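# Close a box end flap by tucking its tabs into slots

## Task

Bend the top flap of the upright end wall over and press both of its tabs all the way down into the slots in the box floor. When finished, that end wall and both long side walls must stand upright, the corner flaps at that end must be tucked inward, and the box must rest on its bottom. Nothing may count on the robot still holding it in place.

## Robot and tools

Robot: two 6-joint arms with parallel-jaw grippers, named left_arm and right_arm. The names are labels only, not sides of any picture. In the shared scene frame the origin sits on the table top midway between the arms, +x points out across the table, +z points up, and left_arm is on the +y side. Arm root links: left_arm at (+0.042, +0.229, 0) m, quat_wxyz (+1.000, 0, 0, +0.014); right_arm at (+0.033, -0.370, 0) m, quat_wxyz (+1.000, 0, 0, -0.016).

Tool execute_actions takes "actions", a list holding zero or one item, plus optional "pictures" (boolean, whether camera images come back). An empty list is a look: nothing new is commanded and the current state is returned. A move item is {"rows": [...], "steps": n} with n from 1 to 15 (15 if omitted); each control step lasts 1/30 s. Every row is a single flat list of 14 numbers covering both arms, even when only one moves: left_arm waist, shoulder, elbow, wrist pitch, wrist yaw, wrist roll, opening, then the same seven for right_arm. Row i is used on step i; when rows run out the last one repeats. The six joint numbers are absolute target angles in radians, in the same form as the Joint positions line, not offsets. Stated ranges per arm: waist -2.618 to 3.054, shoulder 0.000 to 3.142, elbow 0.000 to 3.142, wrist pitch -1.571 to 1.571, wrist yaw -1.571 to 1.571, wrist roll -2.094 to 2.094. A target beyond a range end by over 0.036 rad, and also farther out than the joint's last reported angle, makes the whole call refused and nothing is sent. True ends may sit up to 0.036 rad either side of the stated ones; requests past a real end are clipped there and a "joint sent to its limit" line may appear (possibly referring to an earlier action still running). Missing that line does not prove more travel is available. The opening number is an absolute gripper command from -1 (closed) to +1 (fully open). A wait item is {"steps": n} with no rows, n up to 300; it commands nothing and returns after that many steps since the previous result, counting the time spent replying.

Motion limits: each step, the target sent to a joint stays within a fixed margin of its measured angle (waist 0.202, shoulder 0.258, elbow 0.238, wrist pitch 0.573, wrist yaw and roll 0.522 rad), and an arm's targets are pulled back if they would move its gripper over 70 mm from where it is now. Distant targets therefore take several actions. Between calls the arms keep heading for the last row sent, until everything has nearly stopped or a step is HELD; after that only a new action pushes further.

Results: the state line gives, per arm, end_effector_position (metres) and end_effector_quat_wxyz in the scene frame. That point lies between the finger pads, about 1 cm short of the fingertips; fingers point along gripper +z and close along its y axis. Reported positions can drift from truth, more at long reach. Joint positions and Joint velocities list per arm the six joints (rad, rad/s) and then the pad gap (m, m/s; 0.094 m is fully open). grip_measured is the finger opening on the command scale; each gripper may be off by about 1 mm. To grip, command about 0.03 below grip_measured; a smaller gap grips more lightly. Pads push about 50 to 62 N at most, less on very thin parts. "joint command not followed" means a clearance check altered or blocked joint targets on some steps; the rest of the row still ran. HELD marks steps where all or part of your row was not sent.

Cameras (504x504 each): cam_head_left, cam_head_right, cam_high, cam_low, cam_left_wrist, cam_right_wrist, returned in that order; calibration (K, distortion, T_world_to_cam) is supplied and may be a few mm or degrees off. zoom_image takes "camera" (one of those names) and "region" [x0, y0, x1, y1] in image pixels from the top-left corner, at most 504 by 504, and returns an enlarged view of the latest image. read_manual with section "licences" only returns licence texts. finished_scene takes "scene", the number of the current scene, ends it irreversibly and reports whether the goal holds; answering without any tool call also ends things.

Cautions: do not knock or place anything off the table. Do not let the arms collide or press hard on each other. Avoid drops, slips, slams, hard impacts and very forceful pushes on the box. Occasional brief disturbances may tug a held part or shove loose items. Holding loads heats motors: a MOTOR HOT warning appears from 75 °C, at 90 °C that arm pauses for 10 s, and at 100 °C the arm goes limp and falls until cooled; these are shown as OVER-TEMPERATURE FAULT lines. Release the box before ending so it stays closed unaided.

Each tool is called after "Emit:" by a JSON object that holds its "fn" and its "kwargs".

## Session

Emit:
{"fn": "execute_actions", "kwargs": {"actions": []}}

Scene clock: 0.00 s of 4500.00 s.
left_arm: end_effector_position=(+0.4282, +0.2471, +0.3928) grip_measured=-0.383 end_effector_quat_wxyz=(+0.692, -0.010, +0.722, +0.021) | right_arm: end_effector_position=(+0.4152, -0.3826, +0.4002) grip_measured=-0.390 end_effector_quat_wxyz=(+0.701, +0.010, +0.713, -0.019)
Joint positions: left_arm=[ 0.016  1.064  1.039 -0.016 -0.     0.017  0.029] | right_arm=[ 0.001  1.047  1.036 -0.007  0.011 -0.013  0.029]
Joint velocities: left_arm=[-0.007  0.007  0.007 -0.066  0.051 -0.007 -0.002] | right_arm=[-0.007 -0.012 -0.012  0.007 -0.007  0.007  0.001]
Motor temperatures (°C, as the motors report them): left_arm=[19 22 20 22 19 21] | right_arm=[20 21 20 18 20 20]

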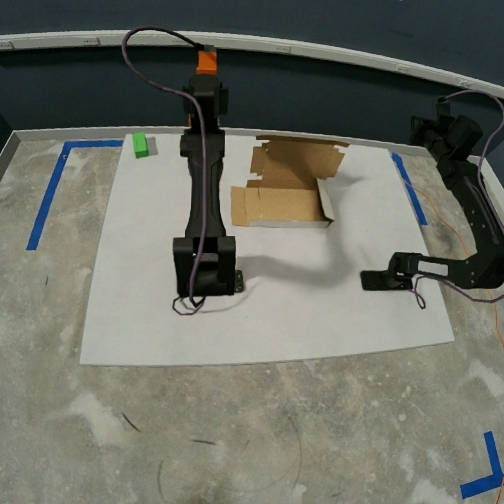

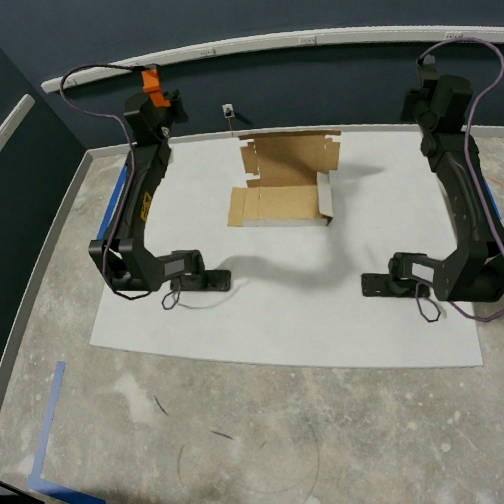

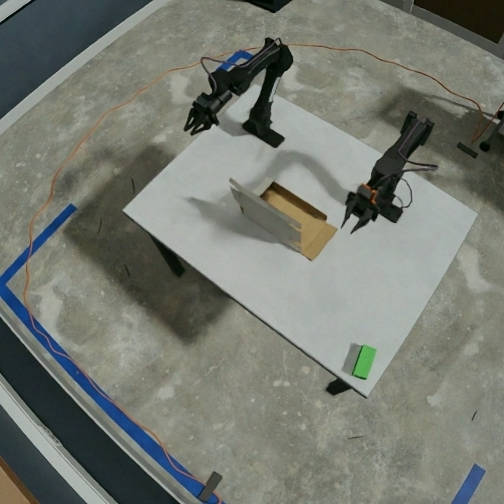

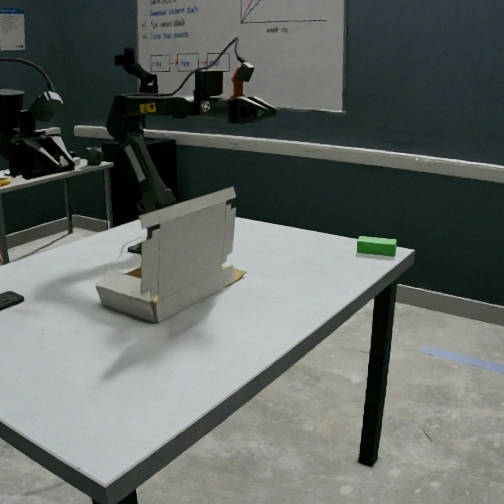

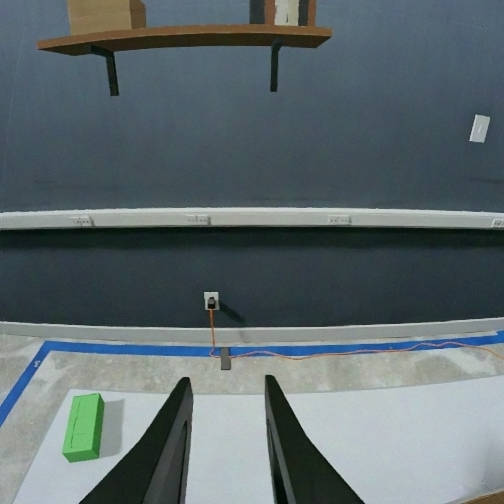

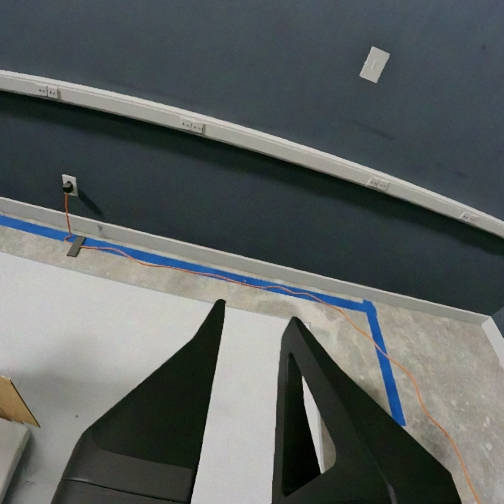

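Emit:
{"fn": "zoom_image", "kwargs": {"camera": "cam_head_right", "region": [210, 120, 360, 240]}}

Emit:
{"fn": "zoom_image", "kwargs": {"camera": "cam_high", "region": [210, 160, 350, 270]}}

Emit:
{"fn": "zoom_image", "kwargs": {"camera": "cam_low", "region": [80, 180, 260, 330]}}

Emit:
{"fn": "zoom_image", "kwargs": {"camera": "cam_head_left", "region": [210, 120, 360, 240]}}

Region (210, 120, 360, 240) of cam_head_right's 504x504 image, scaled by 3.360, with more detail than that image has; it fills the top 403 rows of this view, and the rest is white.

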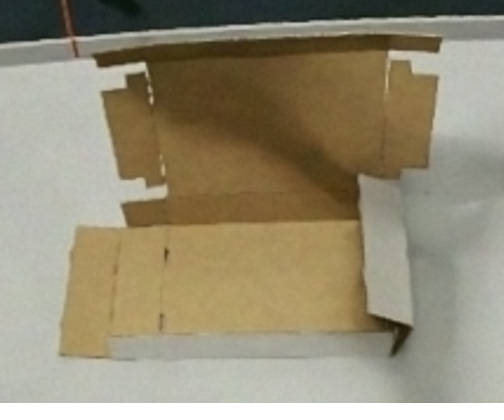

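Region (210, 160, 350, 270) of cam_high's 504x504 image, scaled by 3.600, with more detail than that image has; it fills the top 396 rows of this view, and the rest is white.

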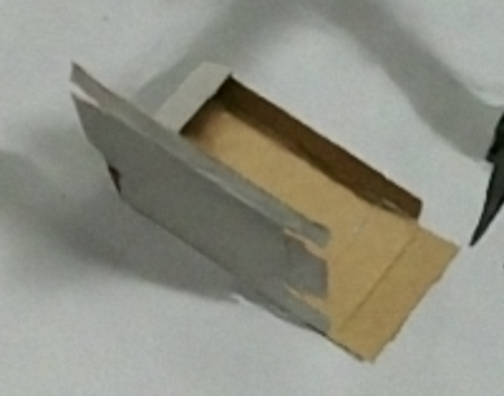

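Region (80, 180, 260, 330) of cam_low's 504x504 image, scaled by 2.800, with more detail than that image has.

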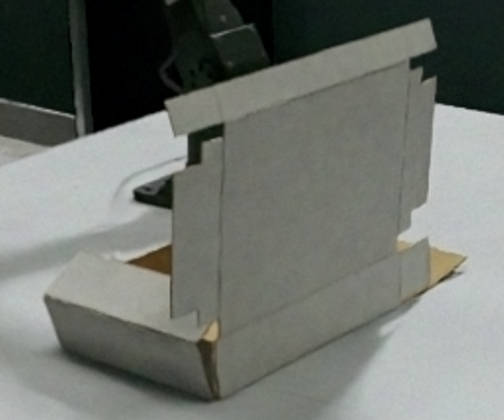

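Region (210, 120, 360, 240) of cam_head_left's 504x504 image, scaled by 3.360, with more detail than that image has; it fills the top 403 rows of this view, and the rest is white.

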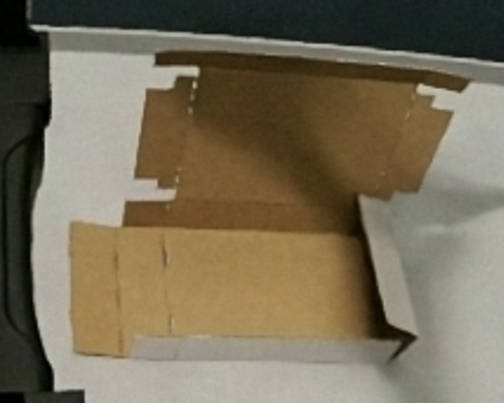

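Emit:
{"fn": "execute_actions", "kwargs": {"actions": [{"rows":[[0.016,1.881,1.556,-1.246,0,-1.5,-1, 0,1.984,1.697,-1.284,0,-0.88,0.5]]}], "pictures": false}}

Emit:
{"fn": "execute_actions", "kwargs": {"actions": [{"steps":30}], "pictures": false}}

Emit:
{"fn": "execute_actions", "kwargs": {"actions": [{"rows":[[-0.664,1.881,1.556,-1.246,0,-1.5,-1, 0.72,1.984,1.697,-1.284,0,-0.88,0.5]]}], "pictures": false}}

Emit:
{"fn": "execute_actions", "kwargs": {"actions": [{"steps":30}]}}

Scene clock: 59.87 s of 4500.00 s.
left_arm: end_effector_position=(+0.4735, +0.2490, +0.1401) grip_measured=-0.982 end_effector_quat_wxyz=(+0.186, -0.476, +0.854, -0.093) | right_arm: end_effector_position=(+0.4561, -0.3836, +0.1066) grip_measured=+0.498 end_effector_quat_wxyz=(+0.096, -0.370, +0.923, -0.047)
Joint positions: left_arm=[ 0.016  1.797  1.522 -0.877  0.    -0.973  0.001] | right_arm=[ 0.001  1.952  1.656 -1.059  0.01  -0.794  0.07 ]
Joint velocities: left_arm=[ 0.012  1.175  0.178 -1.971  0.037 -2.659  0.   ] | right_arm=[ 0.007  1.404 -0.002 -1.341 -0.051 -0.564  0.001]
Motor temperatures (°C, as the motors report them): left_arm=[19 23 23 30 19 21] | right_arm=[20 22 24 26 20 20]
Steps of this call (steps 1 to 90: nothing new was sent; then 56.37 s passed at rest; steps 91 to 105: all 15 steps of this action). Readings (joint positions):
91: left_arm=[0.016 1.086 1.073 -0.081 0.000 -0.045] | right_arm=[0.001 1.068 1.070 -0.076 0.011 -0.075]
92: left_arm=[0.016 1.139 1.149 -0.173 0.000 -0.132] | right_arm=[0.001 1.118 1.142 -0.176 0.011 -0.163]
94: left_arm=[0.016 1.280 1.311 -0.333 0.000 -0.307] | right_arm=[0.001 1.258 1.297 -0.355 0.010 -0.342]
98: left_arm=[0.016 1.514 1.493 -0.543 0.000 -0.568] | right_arm=[0.001 1.571 1.590 -0.713 0.010 -0.632]
105: the state above

Scene clock: 60.87 s of 4500.00 s.
left_arm: end_effector_position=(+0.3901, +0.2454, +0.0874) grip_measured=-0.982 end_effector_quat_wxyz=(+0.008, +0.695, -0.719, -0.007) | right_arm: end_effector_position=(+0.4020, -0.3819, +0.0816) grip_measured=+0.498 end_effector_quat_wxyz=(-0.026, -0.409, +0.912, +0.007)
Joint positions: left_arm=[ 0.016  1.896  1.524 -1.221  0.    -1.493  0.001] | right_arm=[ 0.001  2.008  1.656 -1.272  0.01  -0.873  0.07 ]
Joint velocities: left_arm=[-0.002  0.002 -0.002 -0.095  0.051 -0.022 -0.001] | right_arm=[-0.022 -0.017  0.017  0.022 -0.007  0.022  0.001]
Motor temperatures (°C, as the motors report them): left_arm=[19 23 23 30 19 21] | right_arm=[20 22 24 26 20 20]
Steps of this call (steps 1 to 30: the robot went on to your last target). Readings (joint positions):
1: left_arm=[0.016 1.835 1.524 -0.941 0.000 -1.070] | right_arm=[0.001 1.995 1.656 -1.102 0.010 -0.810]
2: left_arm=[0.016 1.866 1.524 -0.999 0.000 -1.156] | right_arm=[0.001 2.026 1.656 -1.139 0.010 -0.823]
4: left_arm=[0.016 1.902 1.524 -1.092 0.000 -1.279] | right_arm=[0.001 2.049 1.656 -1.189 0.010 -0.842]
8: left_arm=[0.016 1.899 1.524 -1.177 0.000 -1.407] | right_arm=[0.001 2.023 1.656 -1.241 0.010 -0.860]
30: the state above

Scene clock: 61.37 s of 4500.00 s.
left_arm: end_effector_position=(+0.3144, +0.0077, +0.0901) grip_measured=-0.982 end_effector_quat_wxyz=(-0.009, -0.398, +0.917, +0.003) | right_arm: end_effector_position=(+0.3529, -0.1844, +0.0816) grip_measured=+0.498 end_effector_quat_wxyz=(-0.025, -0.643, +0.766, +0.003)
Joint positions: left_arm=[-0.706  1.896  1.535 -1.224  0.014 -1.497  0.001] | right_arm=[ 0.556  2.008  1.656 -1.27   0.003 -0.872  0.07 ]
Joint velocities: left_arm=[-0.012 -0.002 -0.007 -0.081  0.11  -0.007 -0.001] | right_arm=[-0.574  0.007 -0.017 -0.051  0.066 -0.007 -0.   ]
Motor temperatures (°C, as the motors report them): left_arm=[19 23 23 30 19 21] | right_arm=[20 22 24 26 20 20]
A step of this action was HELD (marked below), so the robot has no last target. An arm can still carry out its HELD step.
Steps of this call (steps 1 to 15: all 15 steps of this action). Readings (joint positions):
1: left_arm=[0.001 1.896 1.524 -1.221 -0.007 -1.494] | right_arm=[0.016 2.008 1.656 -1.272 0.017 -0.873]
2: left_arm=[-0.031 1.896 1.524 -1.221 -0.014 -1.494] | right_arm=[0.046 2.008 1.656 -1.272 0.026 -0.873]
4: left_arm=[-0.140 1.896 1.524 -1.221 -0.015 -1.494] | right_arm=[0.147 2.008 1.656 -1.272 0.027 -0.873]
8: left_arm=[-0.395 1.896 1.527 -1.224 -0.017 -1.497] | right_arm=[0.387 2.008 1.656 -1.271 0.024 -0.872]
11: left_arm=[-0.588 1.896 1.534 -1.223 -0.010 -1.497] | right_arm=[0.551 2.008 1.656 -1.269 0.016 -0.872] HELD
12: left_arm=[-0.641 1.896 1.535 -1.223 -0.005 -1.497] | right_arm=[0.579 2.008 1.656 -1.268 0.007 -0.872] HELD
13: left_arm=[-0.678 1.896 1.535 -1.223 0.003 -1.497] | right_arm=[0.585 2.008 1.656 -1.268 0.002 -0.872] HELD
14: left_arm=[-0.699 1.896 1.535 -1.223 0.009 -1.497] | right_arm=[0.574 2.008 1.656 -1.268 0.002 -0.872] HELD
15: the state above HELD
joint command not followed: on one or more control steps a check withheld the commanded joint targets of the right arm, and it was not sent them on those steps. On the call's last step the targets were still withheld.
cause: the commanded joint targets would bring a part of the robot too close to another arm (this arm's wrist (the part past joint 4) and the other arm's wrist (the part past joint 4)); next, command targets that bring no part of the robot closer to that arm.

Scene clock: 62.37 s of 4500.00 s.
left_arm: end_effector_position=(+0.3234, +0.0194, +0.0901) grip_measured=-0.982 end_effector_quat_wxyz=(-0.007, -0.416, +0.909, +0.004) | right_arm: end_effector_position=(+0.3641, -0.2050, +0.0816) grip_measured=+0.498 end_effector_quat_wxyz=(-0.028, -0.623, +0.782, -0.008)
Joint positions: left_arm=[-0.666  1.896  1.535 -1.224  0.009 -1.497  0.001] | right_arm=[ 0.504  2.008  1.656 -1.27   0.026 -0.872  0.07 ]
Joint velocities: left_arm=[-0.012 -0.017 -0.007  0.007  0.037 -0.007  0.   ] | right_arm=[ 0.007 -0.012 -0.007  0.051 -0.007 -0.007  0.   ]
Motor temperatures (°C, as the motors report them): left_arm=[19 23 23 29 19 21] | right_arm=[20 23 24 26 20 20]
previous command not reached (right arm): its joint targets would have brought a part of the robot too close to another arm.
Steps of this call (steps 1 to 30: nothing new was sent). Readings (joint positions):
1: left_arm=[-0.704 1.896 1.535 -1.224 0.014 -1.497] | right_arm=[0.537 2.008 1.656 -1.270 0.006 -0.872]
2: left_arm=[-0.696 1.896 1.535 -1.224 0.014 -1.497] | right_arm=[0.519 2.008 1.656 -1.270 0.011 -0.872]
4: left_arm=[-0.678 1.896 1.535 -1.224 0.012 -1.497] | right_arm=[0.498 2.008 1.656 -1.270 0.021 -0.872]
8: left_arm=[-0.666 1.896 1.535 -1.224 0.009 -1.497] | right_arm=[0.502 2.008 1.656 -1.270 0.026 -0.872]
30: the state above
camera_calibration (this result's frames):
cam_left_wrist: T_world_to_cam=[[0.759047, -0.649794, 0.0401923, -0.244161], [-0.582599, -0.650407, 0.487389, 0.212315], [-0.290561, -0.393367, -0.872259, 0.282445], [0, 0, 0, 1]] pos_world=[0.391092, 0.0905412, 0.152699]
cam_right_wrist: T_world_to_cam=[[0.99602, 0.0602511, -0.0656732, -0.341747], [0.0872782, -0.808603, 0.581845, -0.207823], [-0.0180468, -0.585261, -0.810644, 0.0631694], [0, 0, 0, 1]] pos_world=[0.359666, -0.110485, 0.149685]

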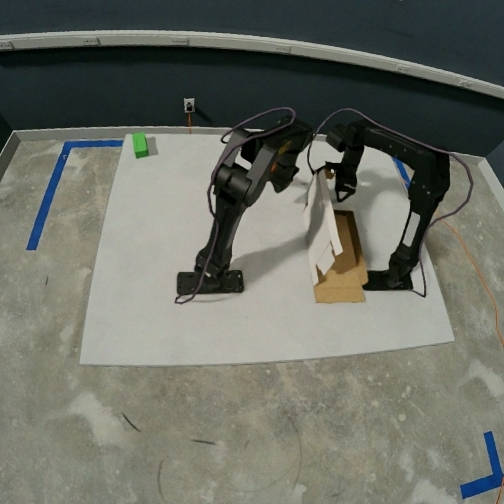

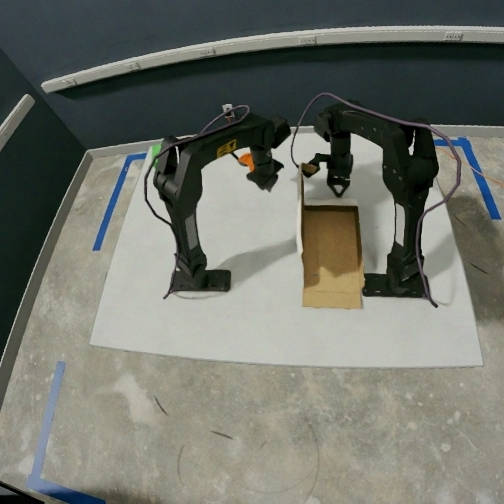

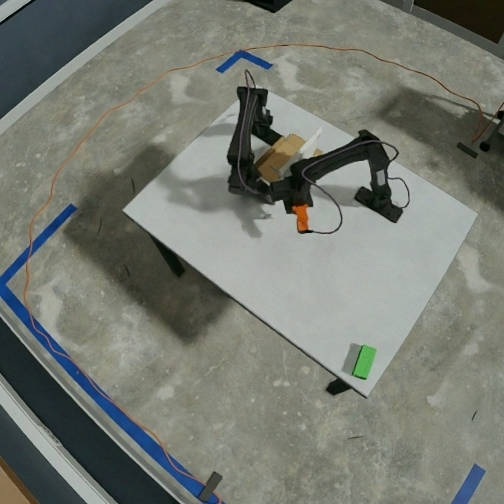

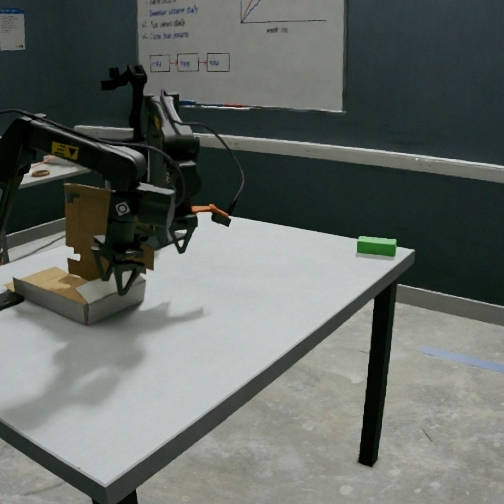

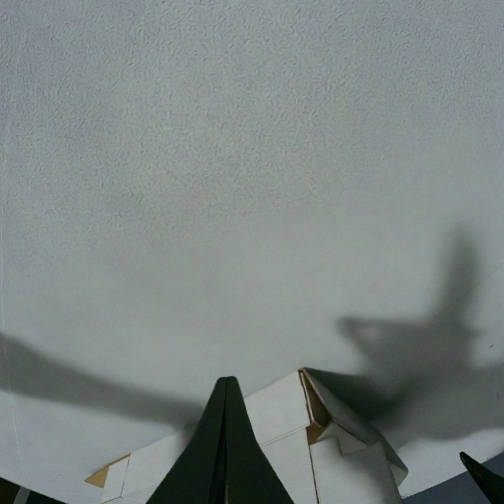

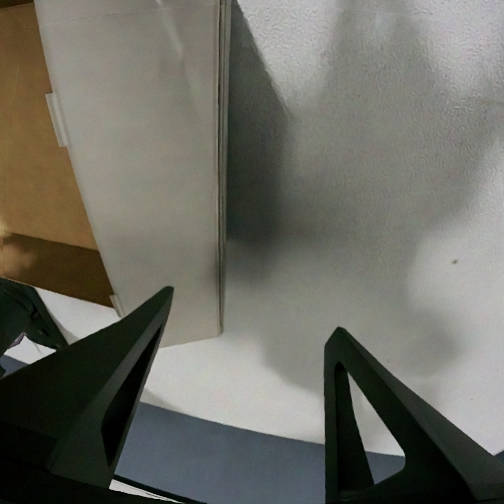

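Emit:
{"fn": "execute_actions", "kwargs": {"actions": [{"rows":[[-0.3,1.881,1.556,-1.246,0,-1.5,-1, 0.5,1.7,1.7,-1.4,0,-0.88,0.5],[-0.3,1.881,1.556,-1.246,0,-1.5,-1, 0.5,1.7,1.7,-1.4,0,-0.88,0.5],[-0.3,1.881,1.556,-1.246,0,-1.5,-1, 0.5,1.7,1.7,-1.4,0,-0.88,0.5],[-0.3,1.881,1.556,-1.246,0,-1.5,-1, 0.5,1.7,1.7,-1.4,0,-0.88,0.5],[-0.3,1.881,1.556,-1.246,0,-1.5,-1, 0.5,1.7,1.7,-1.4,0,-0.88,0.5],[-0.3,1.881,1.556,-1.246,0,-1.5,-1, 0.5,1.7,1.7,-1.4,0,-0.88,0.5],[-0.3,1.881,1.556,-1.246,0,-1.5,-1, 0.5,1.7,1.7,-1.4,0,-0.88,0.5],[-0.3,1.881,1.556,-1.246,0,-1.5,-1, 0.5,1.7,1.7,-1.4,0,-0.88,0.5],[-0.3,1.881,1.556,-1.246,0,-1.5,-1, -0.5,1.7,1.7,-1.4,0,-0.88,0.5]]}], "pictures": false}}

Emit:
{"fn": "execute_actions", "kwargs": {"actions": [{"steps":30}]}}

Emit:
{"fn": "zoom_image", "kwargs": {"camera": "cam_head_right", "region": [260, 150, 420, 320]}}

Emit:
{"fn": "zoom_image", "kwargs": {"camera": "cam_high", "region": [220, 110, 350, 220]}}

Scene clock: 78.00 s of 4500.00 s.
left_arm: end_effector_position=(+0.3813, +0.1393, +0.0901) grip_measured=-0.982 end_effector_quat_wxyz=(-0.003, -0.578, +0.816, +0.006) | right_arm: end_effector_position=(+0.3626, -0.2612, +0.1777) grip_measured=+0.498 end_effector_quat_wxyz=(+0.068, -0.561, +0.825, -0.025)
Joint positions: left_arm=[-0.29   1.896  1.535 -1.224 -0.003 -1.497  0.001] | right_arm=[ 0.353  1.733  1.67  -1.363  0.01  -0.874  0.07 ]
Joint velocities: left_arm=[-0.173 -0.012 -0.012 -0.037 -0.051 -0.007  0.   ] | right_arm=[-1.009 -0.061  0.002 -0.051  0.007 -0.007 -0.001]
Motor temperatures (°C, as the motors report them): left_arm=[19 26 24 27 19 21] | right_arm=[20 25 23 23 20 20]
Steps of this call (steps 1 to 90: nothing new was sent; then 12.13 s passed at rest; steps 91 to 105: all 15 steps of this action). Readings (joint positions):
91: left_arm=[-0.651 1.896 1.535 -1.224 0.016 -1.497] | right_arm=[0.504 2.008 1.656 -1.270 0.026 -0.872]
92: left_arm=[-0.620 1.896 1.535 -1.224 0.023 -1.497] | right_arm=[0.504 2.006 1.656 -1.271 0.026 -0.872]
94: left_arm=[-0.512 1.896 1.535 -1.224 0.024 -1.497] | right_arm=[0.504 1.989 1.656 -1.279 0.026 -0.872]
98: left_arm=[-0.291 1.896 1.535 -1.224 0.005 -1.497] | right_arm=[0.504 1.880 1.656 -1.309 0.025 -0.872]
105: the state above

Scene clock: 79.00 s of 4500.00 s.
left_arm: end_effector_position=(+0.3804, +0.1362, +0.0901) grip_measured=-0.982 end_effector_quat_wxyz=(-0.005, -0.575, +0.818, +0.005) | right_arm: end_effector_position=(+0.3255, -0.5456, +0.1773) grip_measured=+0.498 end_effector_quat_wxyz=(+0.043, -0.166, +0.984, -0.044)
Joint positions: left_arm=[-0.298  1.896  1.535 -1.224  0.001 -1.497  0.001] | right_arm=[-0.507  1.732  1.67  -1.386  0.012 -0.874  0.07 ]
Joint velocities: left_arm=[-0.012  0.012 -0.012 -0.007 -0.007  0.022  0.001] | right_arm=[-0.11  -0.002  0.002 -0.007 -0.066 -0.022  0.   ]
Motor temperatures (°C, as the motors report them): left_arm=[19 26 24 27 19 21] | right_arm=[20 25 23 23 20 20]
Steps of this call (steps 1 to 30: the robot went on to your last target). Readings (joint positions):
1: left_arm=[-0.295 1.896 1.535 -1.224 -0.001 -1.497] | right_arm=[0.318 1.732 1.670 -1.367 0.011 -0.874]
2: left_arm=[-0.298 1.896 1.535 -1.224 -0.000 -1.497] | right_arm=[0.285 1.732 1.670 -1.370 0.011 -0.874]
4: left_arm=[-0.298 1.896 1.535 -1.224 0.000 -1.497] | right_arm=[0.224 1.732 1.670 -1.373 0.011 -0.874]
8: left_arm=[-0.298 1.896 1.535 -1.224 0.001 -1.497] | right_arm=[0.107 1.732 1.670 -1.379 0.010 -0.874]
30: the state above
camera_calibration (this result's frames):
cam_left_wrist: T_world_to_cam=[[0.941911, -0.333517, 0.0396375, -0.324148], [-0.310634, -0.820191, 0.480409, 0.241768], [-0.127714, -0.464815, -0.876149, 0.293067], [0, 0, 0, 1]] pos_world=[0.417849, 0.226409, 0.153471]
cam_right_wrist: T_world_to_cam=[[0.580543, -0.809452, 0.0880755, -0.643078], [-0.723274, -0.462986, 0.512367, -0.0708001], [-0.373958, -0.361154, -0.854238, 0.186542], [0, 0, 0, 1]] pos_world=[0.391886, -0.48595, 0.252266]

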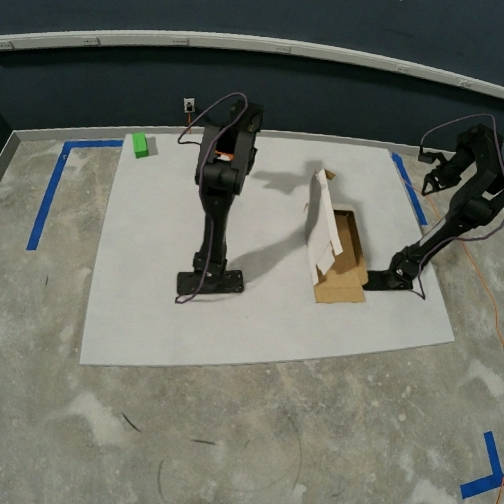

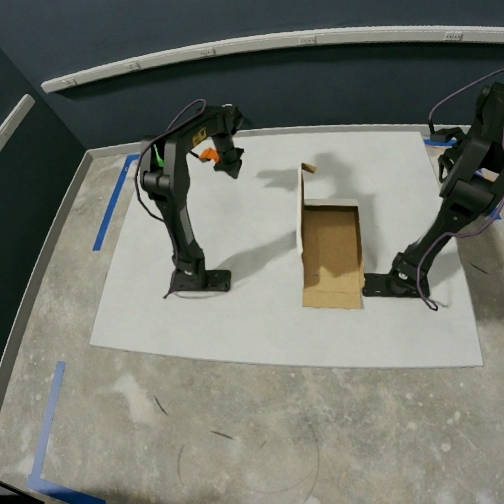

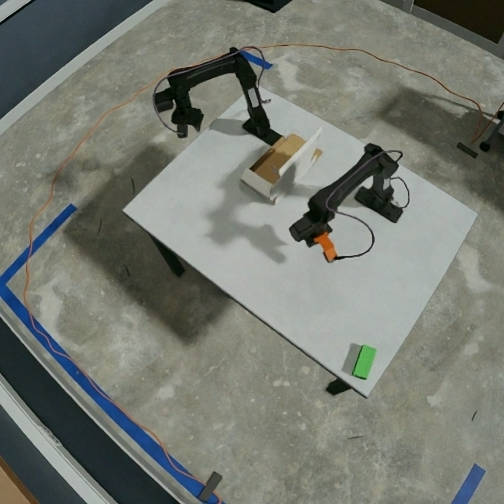

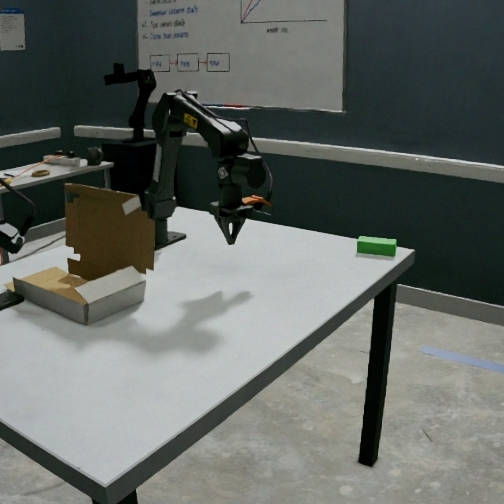

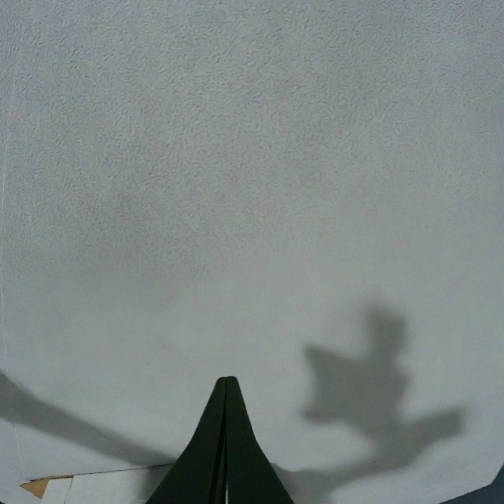

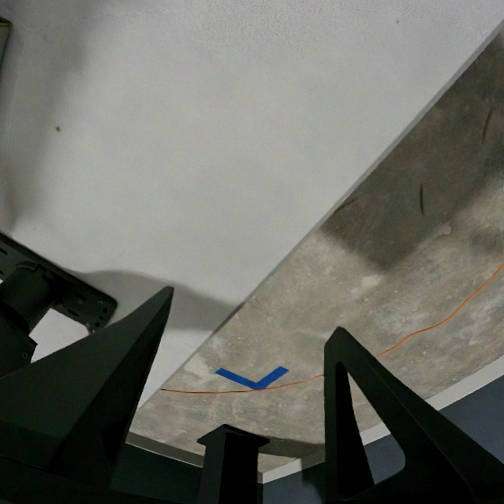

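Region (260, 150, 420, 320) of cam_head_right's 504x504 image, scaled by 2.965, with more detail than that image has; it fills the left 474 columns of this view, and the rest is white.

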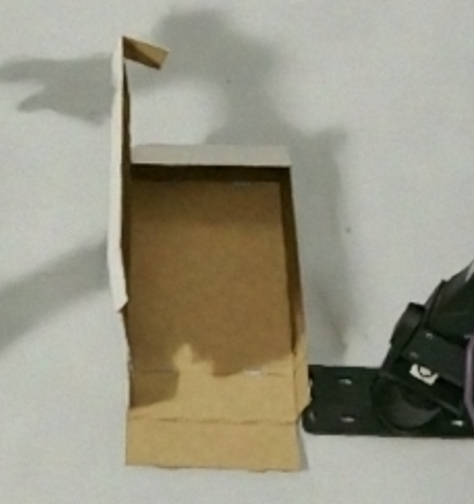

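Region (220, 110, 350, 220) of cam_high's 504x504 image, scaled by 3.877, with more detail than that image has; it fills the top 426 rows of this view, and the rest is white.

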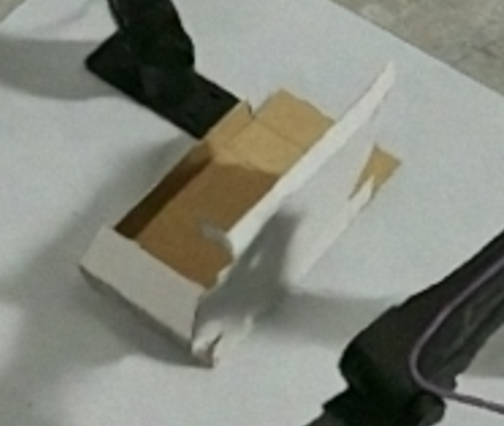

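Emit:
{"fn": "execute_actions", "kwargs": {"actions": [{"rows":[[-0.3,1.881,1.556,-1.246,0,-1.5,-1, 0.607,1.6,1.45,-1.4,0,2.09,0.3]]}], "pictures": false}}

Emit:
{"fn": "execute_actions", "kwargs": {"actions": [{"steps":40}], "pictures": false}}

Emit:
{"fn": "execute_actions", "kwargs": {"actions": [{"rows":[[-0.3,1.881,1.556,-1.246,0,-1.5,-1, 0.607,1.655,1.362,-1.278,0,2.09,0.3]]}], "pictures": false}}

Emit:
{"fn": "execute_actions", "kwargs": {"actions": [{"steps":20}]}}

Scene clock: 100.63 s of 4500.00 s.
left_arm: end_effector_position=(+0.3804, +0.1362, +0.0901) grip_measured=-0.982 end_effector_quat_wxyz=(-0.005, -0.575, +0.818, +0.005) | right_arm: end_effector_position=(+0.2951, -0.2405, +0.1489) grip_measured=+0.302 end_effector_quat_wxyz=(+0.004, +0.043, +0.999, -0.000)
Joint positions: left_arm=[-0.298  1.896  1.535 -1.224  0.001 -1.497  0.001] | right_arm=[ 0.49   1.643  1.463 -1.386  0.004  0.544  0.061]
Joint velocities: left_arm=[-0.002 -0.002  0.017 -0.007  0.022 -0.066  0.001] | right_arm=[ 1.985 -0.012  0.007 -0.051 -0.007  2.791 -0.001]
Motor temperatures (°C, as the motors report them): left_arm=[19 27 24 25 19 21] | right_arm=[20 26 24 22 20 20]
Steps of this call (steps 1 to 15: the robot went on to your last target; steps 16 to 90: nothing new was sent; then 18.13 s passed at rest; steps 91 to 105: all 15 steps of this action). Readings (joint positions):
91: left_arm=[-0.298 1.896 1.535 -1.224 0.001 -1.497] | right_arm=[-0.489 1.719 1.643 -1.373 0.019 -0.811]
92: left_arm=[-0.298 1.896 1.535 -1.224 0.001 -1.497] | right_arm=[-0.451 1.691 1.588 -1.358 0.027 -0.723]
94: left_arm=[-0.298 1.896 1.535 -1.224 0.001 -1.497] | right_arm=[-0.324 1.653 1.502 -1.375 0.025 -0.536]
98: left_arm=[-0.298 1.896 1.535 -1.224 0.001 -1.497] | right_arm=[-0.027 1.643 1.463 -1.387 0.015 -0.143]
105: the state above

Scene clock: 101.97 s of 4500.00 s.
left_arm: end_effector_position=(+0.3804, +0.1362, +0.0901) grip_measured=-0.982 end_effector_quat_wxyz=(-0.005, -0.575, +0.818, +0.005) | right_arm: end_effector_position=(+0.2748, -0.2076, +0.1526) grip_measured=+0.302 end_effector_quat_wxyz=(-0.004, +0.679, +0.734, +0.010)
Joint positions: left_arm=[-0.298  1.896  1.535 -1.224  0.001 -1.497  0.001] | right_arm=[ 0.612  1.629  1.463 -1.388 -0.013  2.074  0.061]
Joint velocities: left_arm=[ 0.012 -0.012 -0.017 -0.066  0.066 -0.022  0.   ] | right_arm=[-0.022 -0.007 -0.002  0.007  0.022  0.007  0.   ]
Motor temperatures (°C, as the motors report them): left_arm=[19 27 24 25 19 21] | right_arm=[20 26 24 22 20 20]
joint sent to its limit (right arm) — the command would take joint 6 (wrist roll) past its upper limit, so that joint was sent only as far as its limit.
Steps of this call (steps 1 to 40: the robot went on to your last target). Readings (joint positions):
1: left_arm=[-0.298 1.896 1.535 -1.224 0.001 -1.497] | right_arm=[0.553 1.643 1.463 -1.386 -0.001 0.642]
2: left_arm=[-0.298 1.896 1.535 -1.224 0.001 -1.497] | right_arm=[0.598 1.643 1.463 -1.386 -0.009 0.739]
4: left_arm=[-0.298 1.896 1.535 -1.224 0.001 -1.497] | right_arm=[0.629 1.643 1.463 -1.387 -0.016 0.933]
8: left_arm=[-0.298 1.896 1.535 -1.224 0.001 -1.497] | right_arm=[0.614 1.635 1.463 -1.388 -0.014 1.325]
40: the state above

Scene clock: 102.47 s of 4500.00 s.
left_arm: end_effector_position=(+0.3804, +0.1362, +0.0901) grip_measured=-0.982 end_effector_quat_wxyz=(-0.005, -0.575, +0.818, +0.005) | right_arm: end_effector_position=(+0.2781, -0.2055, +0.1209) grip_measured=+0.302 end_effector_quat_wxyz=(-0.007, +0.680, +0.733, +0.001)
Joint positions: left_arm=[-0.298  1.896  1.535 -1.224  0.001 -1.497  0.001] | right_arm=[ 0.612  1.66   1.371 -1.284 -0.013  2.075  0.061]
Joint velocities: left_arm=[-0.007 -0.007 -0.022  0.022  0.051  0.022 -0.   ] | right_arm=[ 0.002  0.027 -0.007  0.022 -0.007  0.007  0.   ]
Motor temperatures (°C, as the motors report them): left_arm=[19 27 24 25 19 21] | right_arm=[20 26 24 22 20 20]
joint sent to its limit (right arm) — the command would take joint 6 (wrist roll) past its upper limit, so that joint was sent only as far as its limit.
Steps of this call (steps 1 to 15: all 15 steps of this action). Readings (joint positions):
1: left_arm=[-0.298 1.896 1.535 -1.224 0.001 -1.497] | right_arm=[0.612 1.629 1.452 -1.374 -0.013 2.074]
2: left_arm=[-0.298 1.896 1.535 -1.224 0.001 -1.497] | right_arm=[0.612 1.628 1.431 -1.354 -0.013 2.074]
4: left_arm=[-0.298 1.896 1.535 -1.224 0.001 -1.497] | right_arm=[0.612 1.640 1.392 -1.328 -0.013 2.075]
8: left_arm=[-0.298 1.896 1.535 -1.224 0.001 -1.497] | right_arm=[0.612 1.660 1.371 -1.300 -0.013 2.075]
15: the state above

Scene clock: 103.13 s of 4500.00 s.
left_arm: end_effector_position=(+0.3804, +0.1362, +0.0901) grip_measured=-0.982 end_effector_quat_wxyz=(-0.005, -0.575, +0.818, +0.005) | right_arm: end_effector_position=(+0.2788, -0.2050, +0.1209) grip_measured=+0.302 end_effector_quat_wxyz=(-0.006, +0.680, +0.733, +0.002)
Joint positions: left_arm=[-0.298  1.896  1.535 -1.224  0.001 -1.497  0.001] | right_arm=[ 0.612  1.66   1.371 -1.281 -0.013  2.075  0.061]
Joint velocities: left_arm=[ 0.017 -0.007 -0.007  0.022  0.022 -0.022 -0.   ] | right_arm=[-0.007 -0.012  0.007 -0.022  0.007 -0.022 -0.001]
Motor temperatures (°C, as the motors report them): left_arm=[19 27 24 25 19 21] | right_arm=[20 26 24 22 20 20]
joint sent to its limit (right arm) — the command would take joint 6 (wrist roll) past its upper limit, so that joint was sent only as far as its limit.
Steps of this call (steps 1 to 15: the robot went on to your last target; steps 16 to 20: nothing new was sent). Readings (joint positions):
1: left_arm=[-0.298 1.896 1.535 -1.224 0.001 -1.497] | right_arm=[0.612 1.660 1.371 -1.283 -0.013 2.075]
2: left_arm=[-0.298 1.896 1.535 -1.224 0.001 -1.497] | right_arm=[0.612 1.660 1.371 -1.283 -0.013 2.075]
4: left_arm=[-0.298 1.896 1.535 -1.224 0.001 -1.497] | right_arm=[0.612 1.660 1.371 -1.282 -0.013 2.075]
8: left_arm=[-0.298 1.896 1.535 -1.224 0.001 -1.497] | right_arm=[0.612 1.660 1.371 -1.281 -0.013 2.075]
20: the state above
All arms were judged still, so your last target was given up. Only a new action makes them travel on or press farther. Fingers that are still opening or closing keep moving.
camera_calibration (this result's frames):
cam_left_wrist: T_world_to_cam=[[0.941911, -0.333517, 0.0396375, -0.324148], [-0.310634, -0.820191, 0.480409, 0.241768], [-0.127714, -0.464815, -0.876149, 0.293067], [0, 0, 0, 1]] pos_world=[0.417849, 0.226409, 0.153471]
cam_right_wrist: T_world_to_cam=[[-0.934206, -0.355659, -0.0276676, 0.194005], [-0.309801, 0.770403, 0.557228, 0.21418], [-0.176868, 0.529138, -0.829898, 0.368562], [0, 0, 0, 1]] pos_world=[0.312781, -0.291025, 0.191889]

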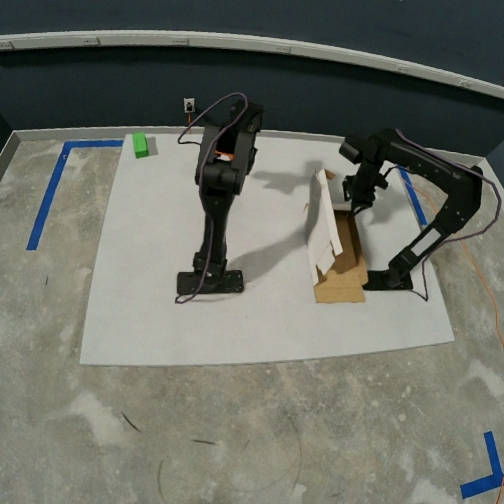

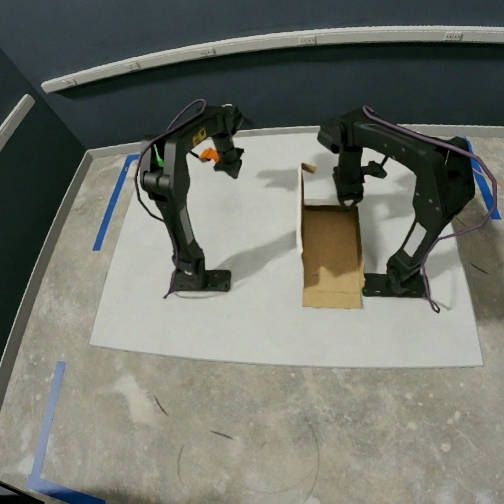

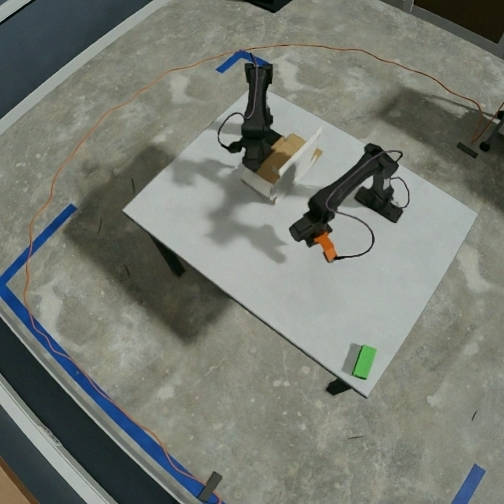

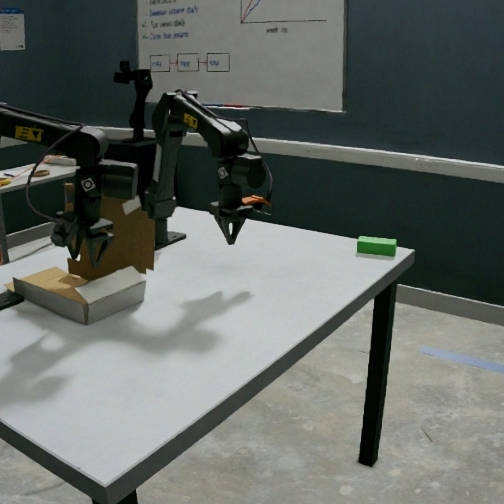

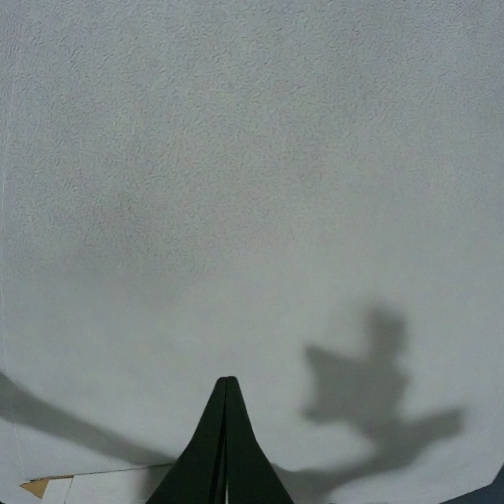

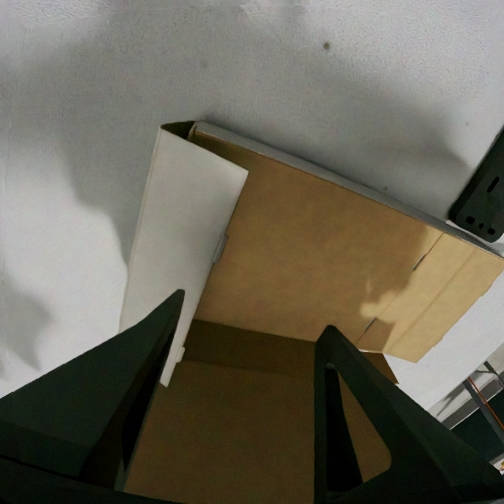

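Emit:
{"fn": "execute_actions", "kwargs": {"actions": [{"rows":[[-0.3,1.881,1.556,-1.246,0,-1.5,-1, 0.541,1.78,1.45,-1.24,0,2.07,0.3]]}], "pictures": false}}

Emit:
{"fn": "execute_actions", "kwargs": {"actions": [{"rows":[[-0.3,1.881,1.556,-1.246,0,-1.5,-1, 0.541,1.797,1.42,-1.182,0,2.07,0.3]]}], "pictures": false}}

Emit:
{"fn": "execute_actions", "kwargs": {"actions": [{"steps":15}]}}

Emit:
{"fn": "zoom_image", "kwargs": {"camera": "cam_low", "region": [30, 200, 200, 330]}}

Emit:
{"fn": "zoom_image", "kwargs": {"camera": "cam_high", "region": [220, 130, 320, 220]}}

Scene clock: 118.10 s of 4500.00 s.
left_arm: end_effector_position=(+0.3804, +0.1362, +0.0901) grip_measured=-0.982 end_effector_quat_wxyz=(-0.005, -0.575, +0.818, +0.005) | right_arm: end_effector_position=(+0.3098, -0.2129, +0.0949) grip_measured=+0.302 end_effector_quat_wxyz=(-0.010, +0.706, +0.708, -0.018)
Joint positions: left_arm=[-0.298  1.896  1.535 -1.224  0.001 -1.497  0.001] | right_arm=[ 0.539  1.793  1.421 -1.24  -0.01   2.074  0.061]
Joint velocities: left_arm=[ 0.027  0.002  0.007 -0.037 -0.037 -0.007 -0.001] | right_arm=[-0.007  0.002 -0.007 -0.007  0.037  0.007  0.   ]
Motor temperatures (°C, as the motors report them): left_arm=[19 28 24 25 19 21] | right_arm=[20 25 23 21 20 20]
Steps of this call (steps 1 to 90: nothing new was sent; then 11.47 s passed at rest; steps 91 to 105: all 15 steps of this action). Readings (joint positions):
91: left_arm=[-0.298 1.896 1.535 -1.224 0.001 -1.497] | right_arm=[0.605 1.671 1.380 -1.285 -0.015 2.075]
92: left_arm=[-0.298 1.896 1.535 -1.224 0.001 -1.497] | right_arm=[0.590 1.693 1.399 -1.286 -0.016 2.075]
94: left_arm=[-0.298 1.896 1.535 -1.224 0.001 -1.497] | right_arm=[0.557 1.743 1.420 -1.262 -0.014 2.074]
98: left_arm=[-0.298 1.896 1.535 -1.224 0.001 -1.497] | right_arm=[0.539 1.792 1.421 -1.241 -0.010 2.074]
105: the state above

Scene clock: 118.60 s of 4500.00 s.
left_arm: end_effector_position=(+0.3804, +0.1362, +0.0901) grip_measured=-0.982 end_effector_quat_wxyz=(-0.005, -0.575, +0.818, +0.005) | right_arm: end_effector_position=(+0.3214, -0.2064, +0.0947) grip_measured=+0.302 end_effector_quat_wxyz=(-0.003, +0.706, +0.709, +0.008)
Joint positions: left_arm=[-0.298  1.896  1.535 -1.224  0.001 -1.497  0.001] | right_arm=[ 0.539  1.793  1.421 -1.186 -0.01   2.074  0.061]
Joint velocities: left_arm=[ 0.002 -0.007 -0.017  0.007 -0.022 -0.051 -0.   ] | right_arm=[ 0.002  0.002 -0.002 -0.022 -0.11  -0.081  0.   ]
Motor temperatures (°C, as the motors report them): left_arm=[19 28 24 25 19 21] | right_arm=[20 25 23 21 20 20]
Steps of this call (steps 1 to 15: all 15 steps of this action). Readings (joint positions):
1: left_arm=[-0.298 1.896 1.535 -1.224 0.001 -1.497] | right_arm=[0.539 1.793 1.421 -1.235 -0.010 2.074]
2: left_arm=[-0.298 1.896 1.535 -1.224 0.001 -1.497] | right_arm=[0.539 1.793 1.421 -1.226 -0.010 2.074]
4: left_arm=[-0.298 1.896 1.535 -1.224 0.001 -1.497] | right_arm=[0.539 1.793 1.421 -1.210 -0.010 2.074]
8: left_arm=[-0.298 1.896 1.535 -1.224 0.001 -1.497] | right_arm=[0.539 1.793 1.421 -1.194 -0.010 2.074]
15: the state above

Scene clock: 119.10 s of 4500.00 s.
left_arm: end_effector_position=(+0.3804, +0.1362, +0.0901) grip_measured=-0.982 end_effector_quat_wxyz=(-0.005, -0.575, +0.818, +0.005) | right_arm: end_effector_position=(+0.3217, -0.2062, +0.0947) grip_measured=+0.302 end_effector_quat_wxyz=(-0.003, +0.706, +0.709, +0.008)
Joint positions: left_arm=[-0.298  1.896  1.535 -1.224  0.001 -1.497  0.001] | right_arm=[ 0.539  1.793  1.421 -1.185 -0.01   2.074  0.061]
Joint velocities: left_arm=[ 0.012  0.012 -0.007  0.007  0.007 -0.007 -0.001] | right_arm=[-0.002  0.017  0.007  0.037  0.022 -0.007  0.001]
Motor temperatures (°C, as the motors report them): left_arm=[19 28 24 25 19 21] | right_arm=[20 25 23 21 20 20]
Steps of this call (steps 1 to 15: the robot went on to your last target). Readings (joint positions):
1: left_arm=[-0.298 1.896 1.535 -1.224 0.001 -1.497] | right_arm=[0.539 1.793 1.421 -1.186 -0.010 2.074]
2: left_arm=[-0.298 1.896 1.535 -1.224 0.001 -1.497] | right_arm=[0.539 1.793 1.421 -1.185 -0.010 2.074]
4: left_arm=[-0.298 1.896 1.535 -1.224 0.001 -1.497] | right_arm=[0.539 1.793 1.421 -1.185 -0.010 2.074]
8: left_arm=[-0.298 1.896 1.535 -1.224 0.001 -1.497] | right_arm=[0.539 1.793 1.421 -1.185 -0.010 2.074]
15: the state above
All arms were judged still, so your last target was given up. Only a new action makes them travel on or press farther. Fingers that are still opening or closing keep moving.
camera_calibration (this result's frames):
cam_left_wrist: T_world_to_cam=[[0.941911, -0.333517, 0.0396375, -0.324148], [-0.310634, -0.820191, 0.480409, 0.241768], [-0.127714, -0.464815, -0.876149, 0.293067], [0, 0, 0, 1]] pos_world=[0.417849, 0.226409, 0.153471]
cam_right_wrist: T_world_to_cam=[[-0.956842, -0.287648, -0.0413646, 0.255596], [-0.261113, 0.788496, 0.556861, 0.231115], [-0.127564, 0.543629, -0.829575, 0.342169], [0, 0, 0, 1]] pos_world=[0.34856, -0.294724, 0.165729]

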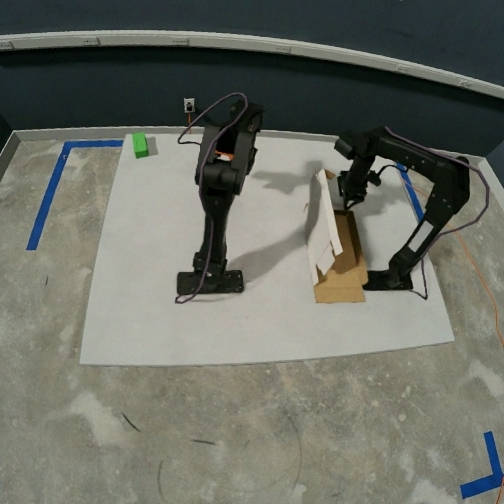

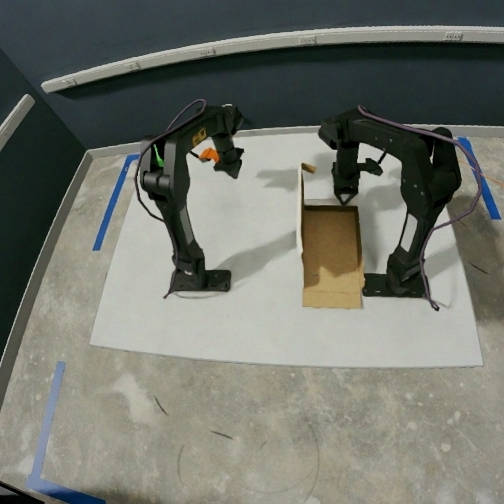

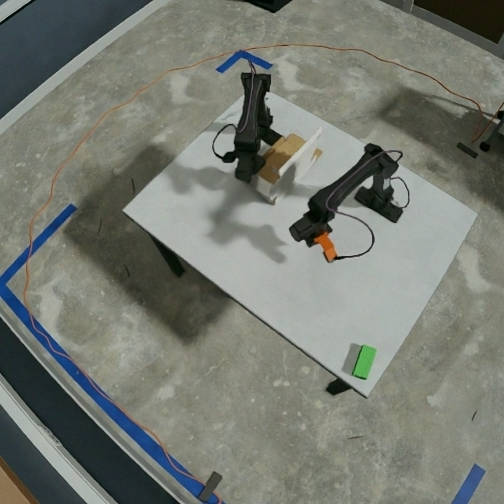

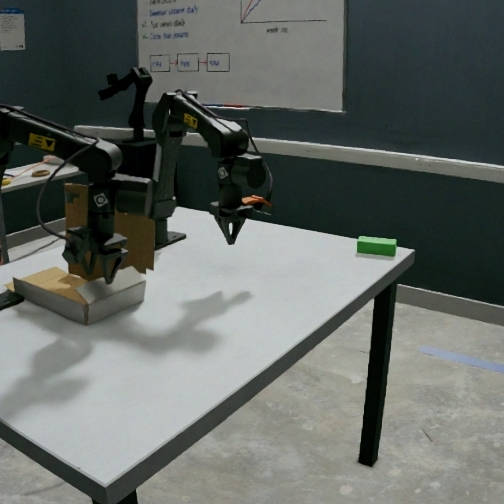

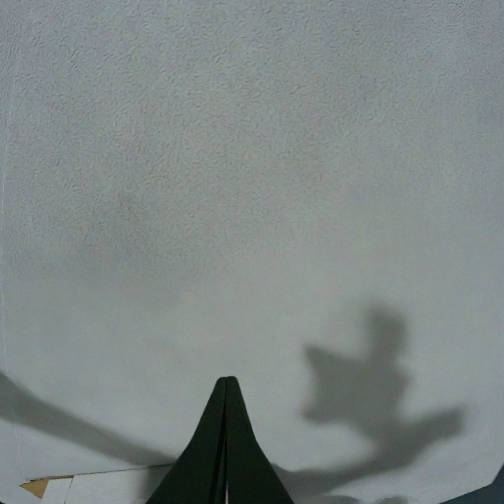

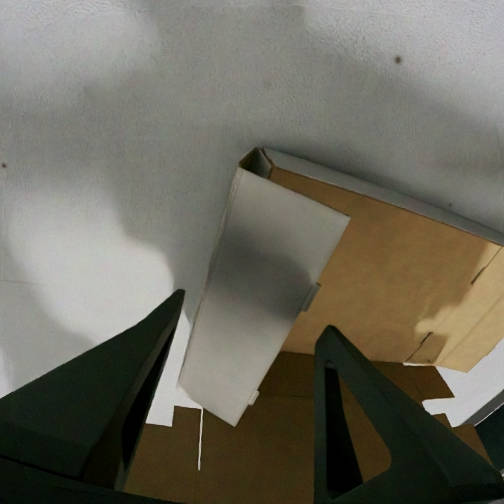

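Region (30, 200, 200, 330) of cam_low's 504x504 image, scaled by 2.965, with more detail than that image has; it fills the top 385 rows of this view, and the rest is white.

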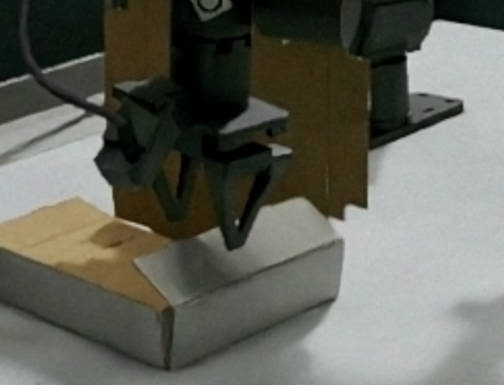

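Region (220, 130, 320, 220) of cam_high's 504x504 image, scaled by 5.040, with more detail than that image has; it fills the top 454 rows of this view, and the rest is white.

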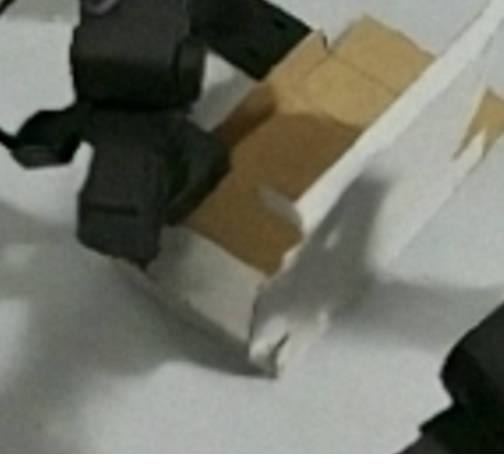

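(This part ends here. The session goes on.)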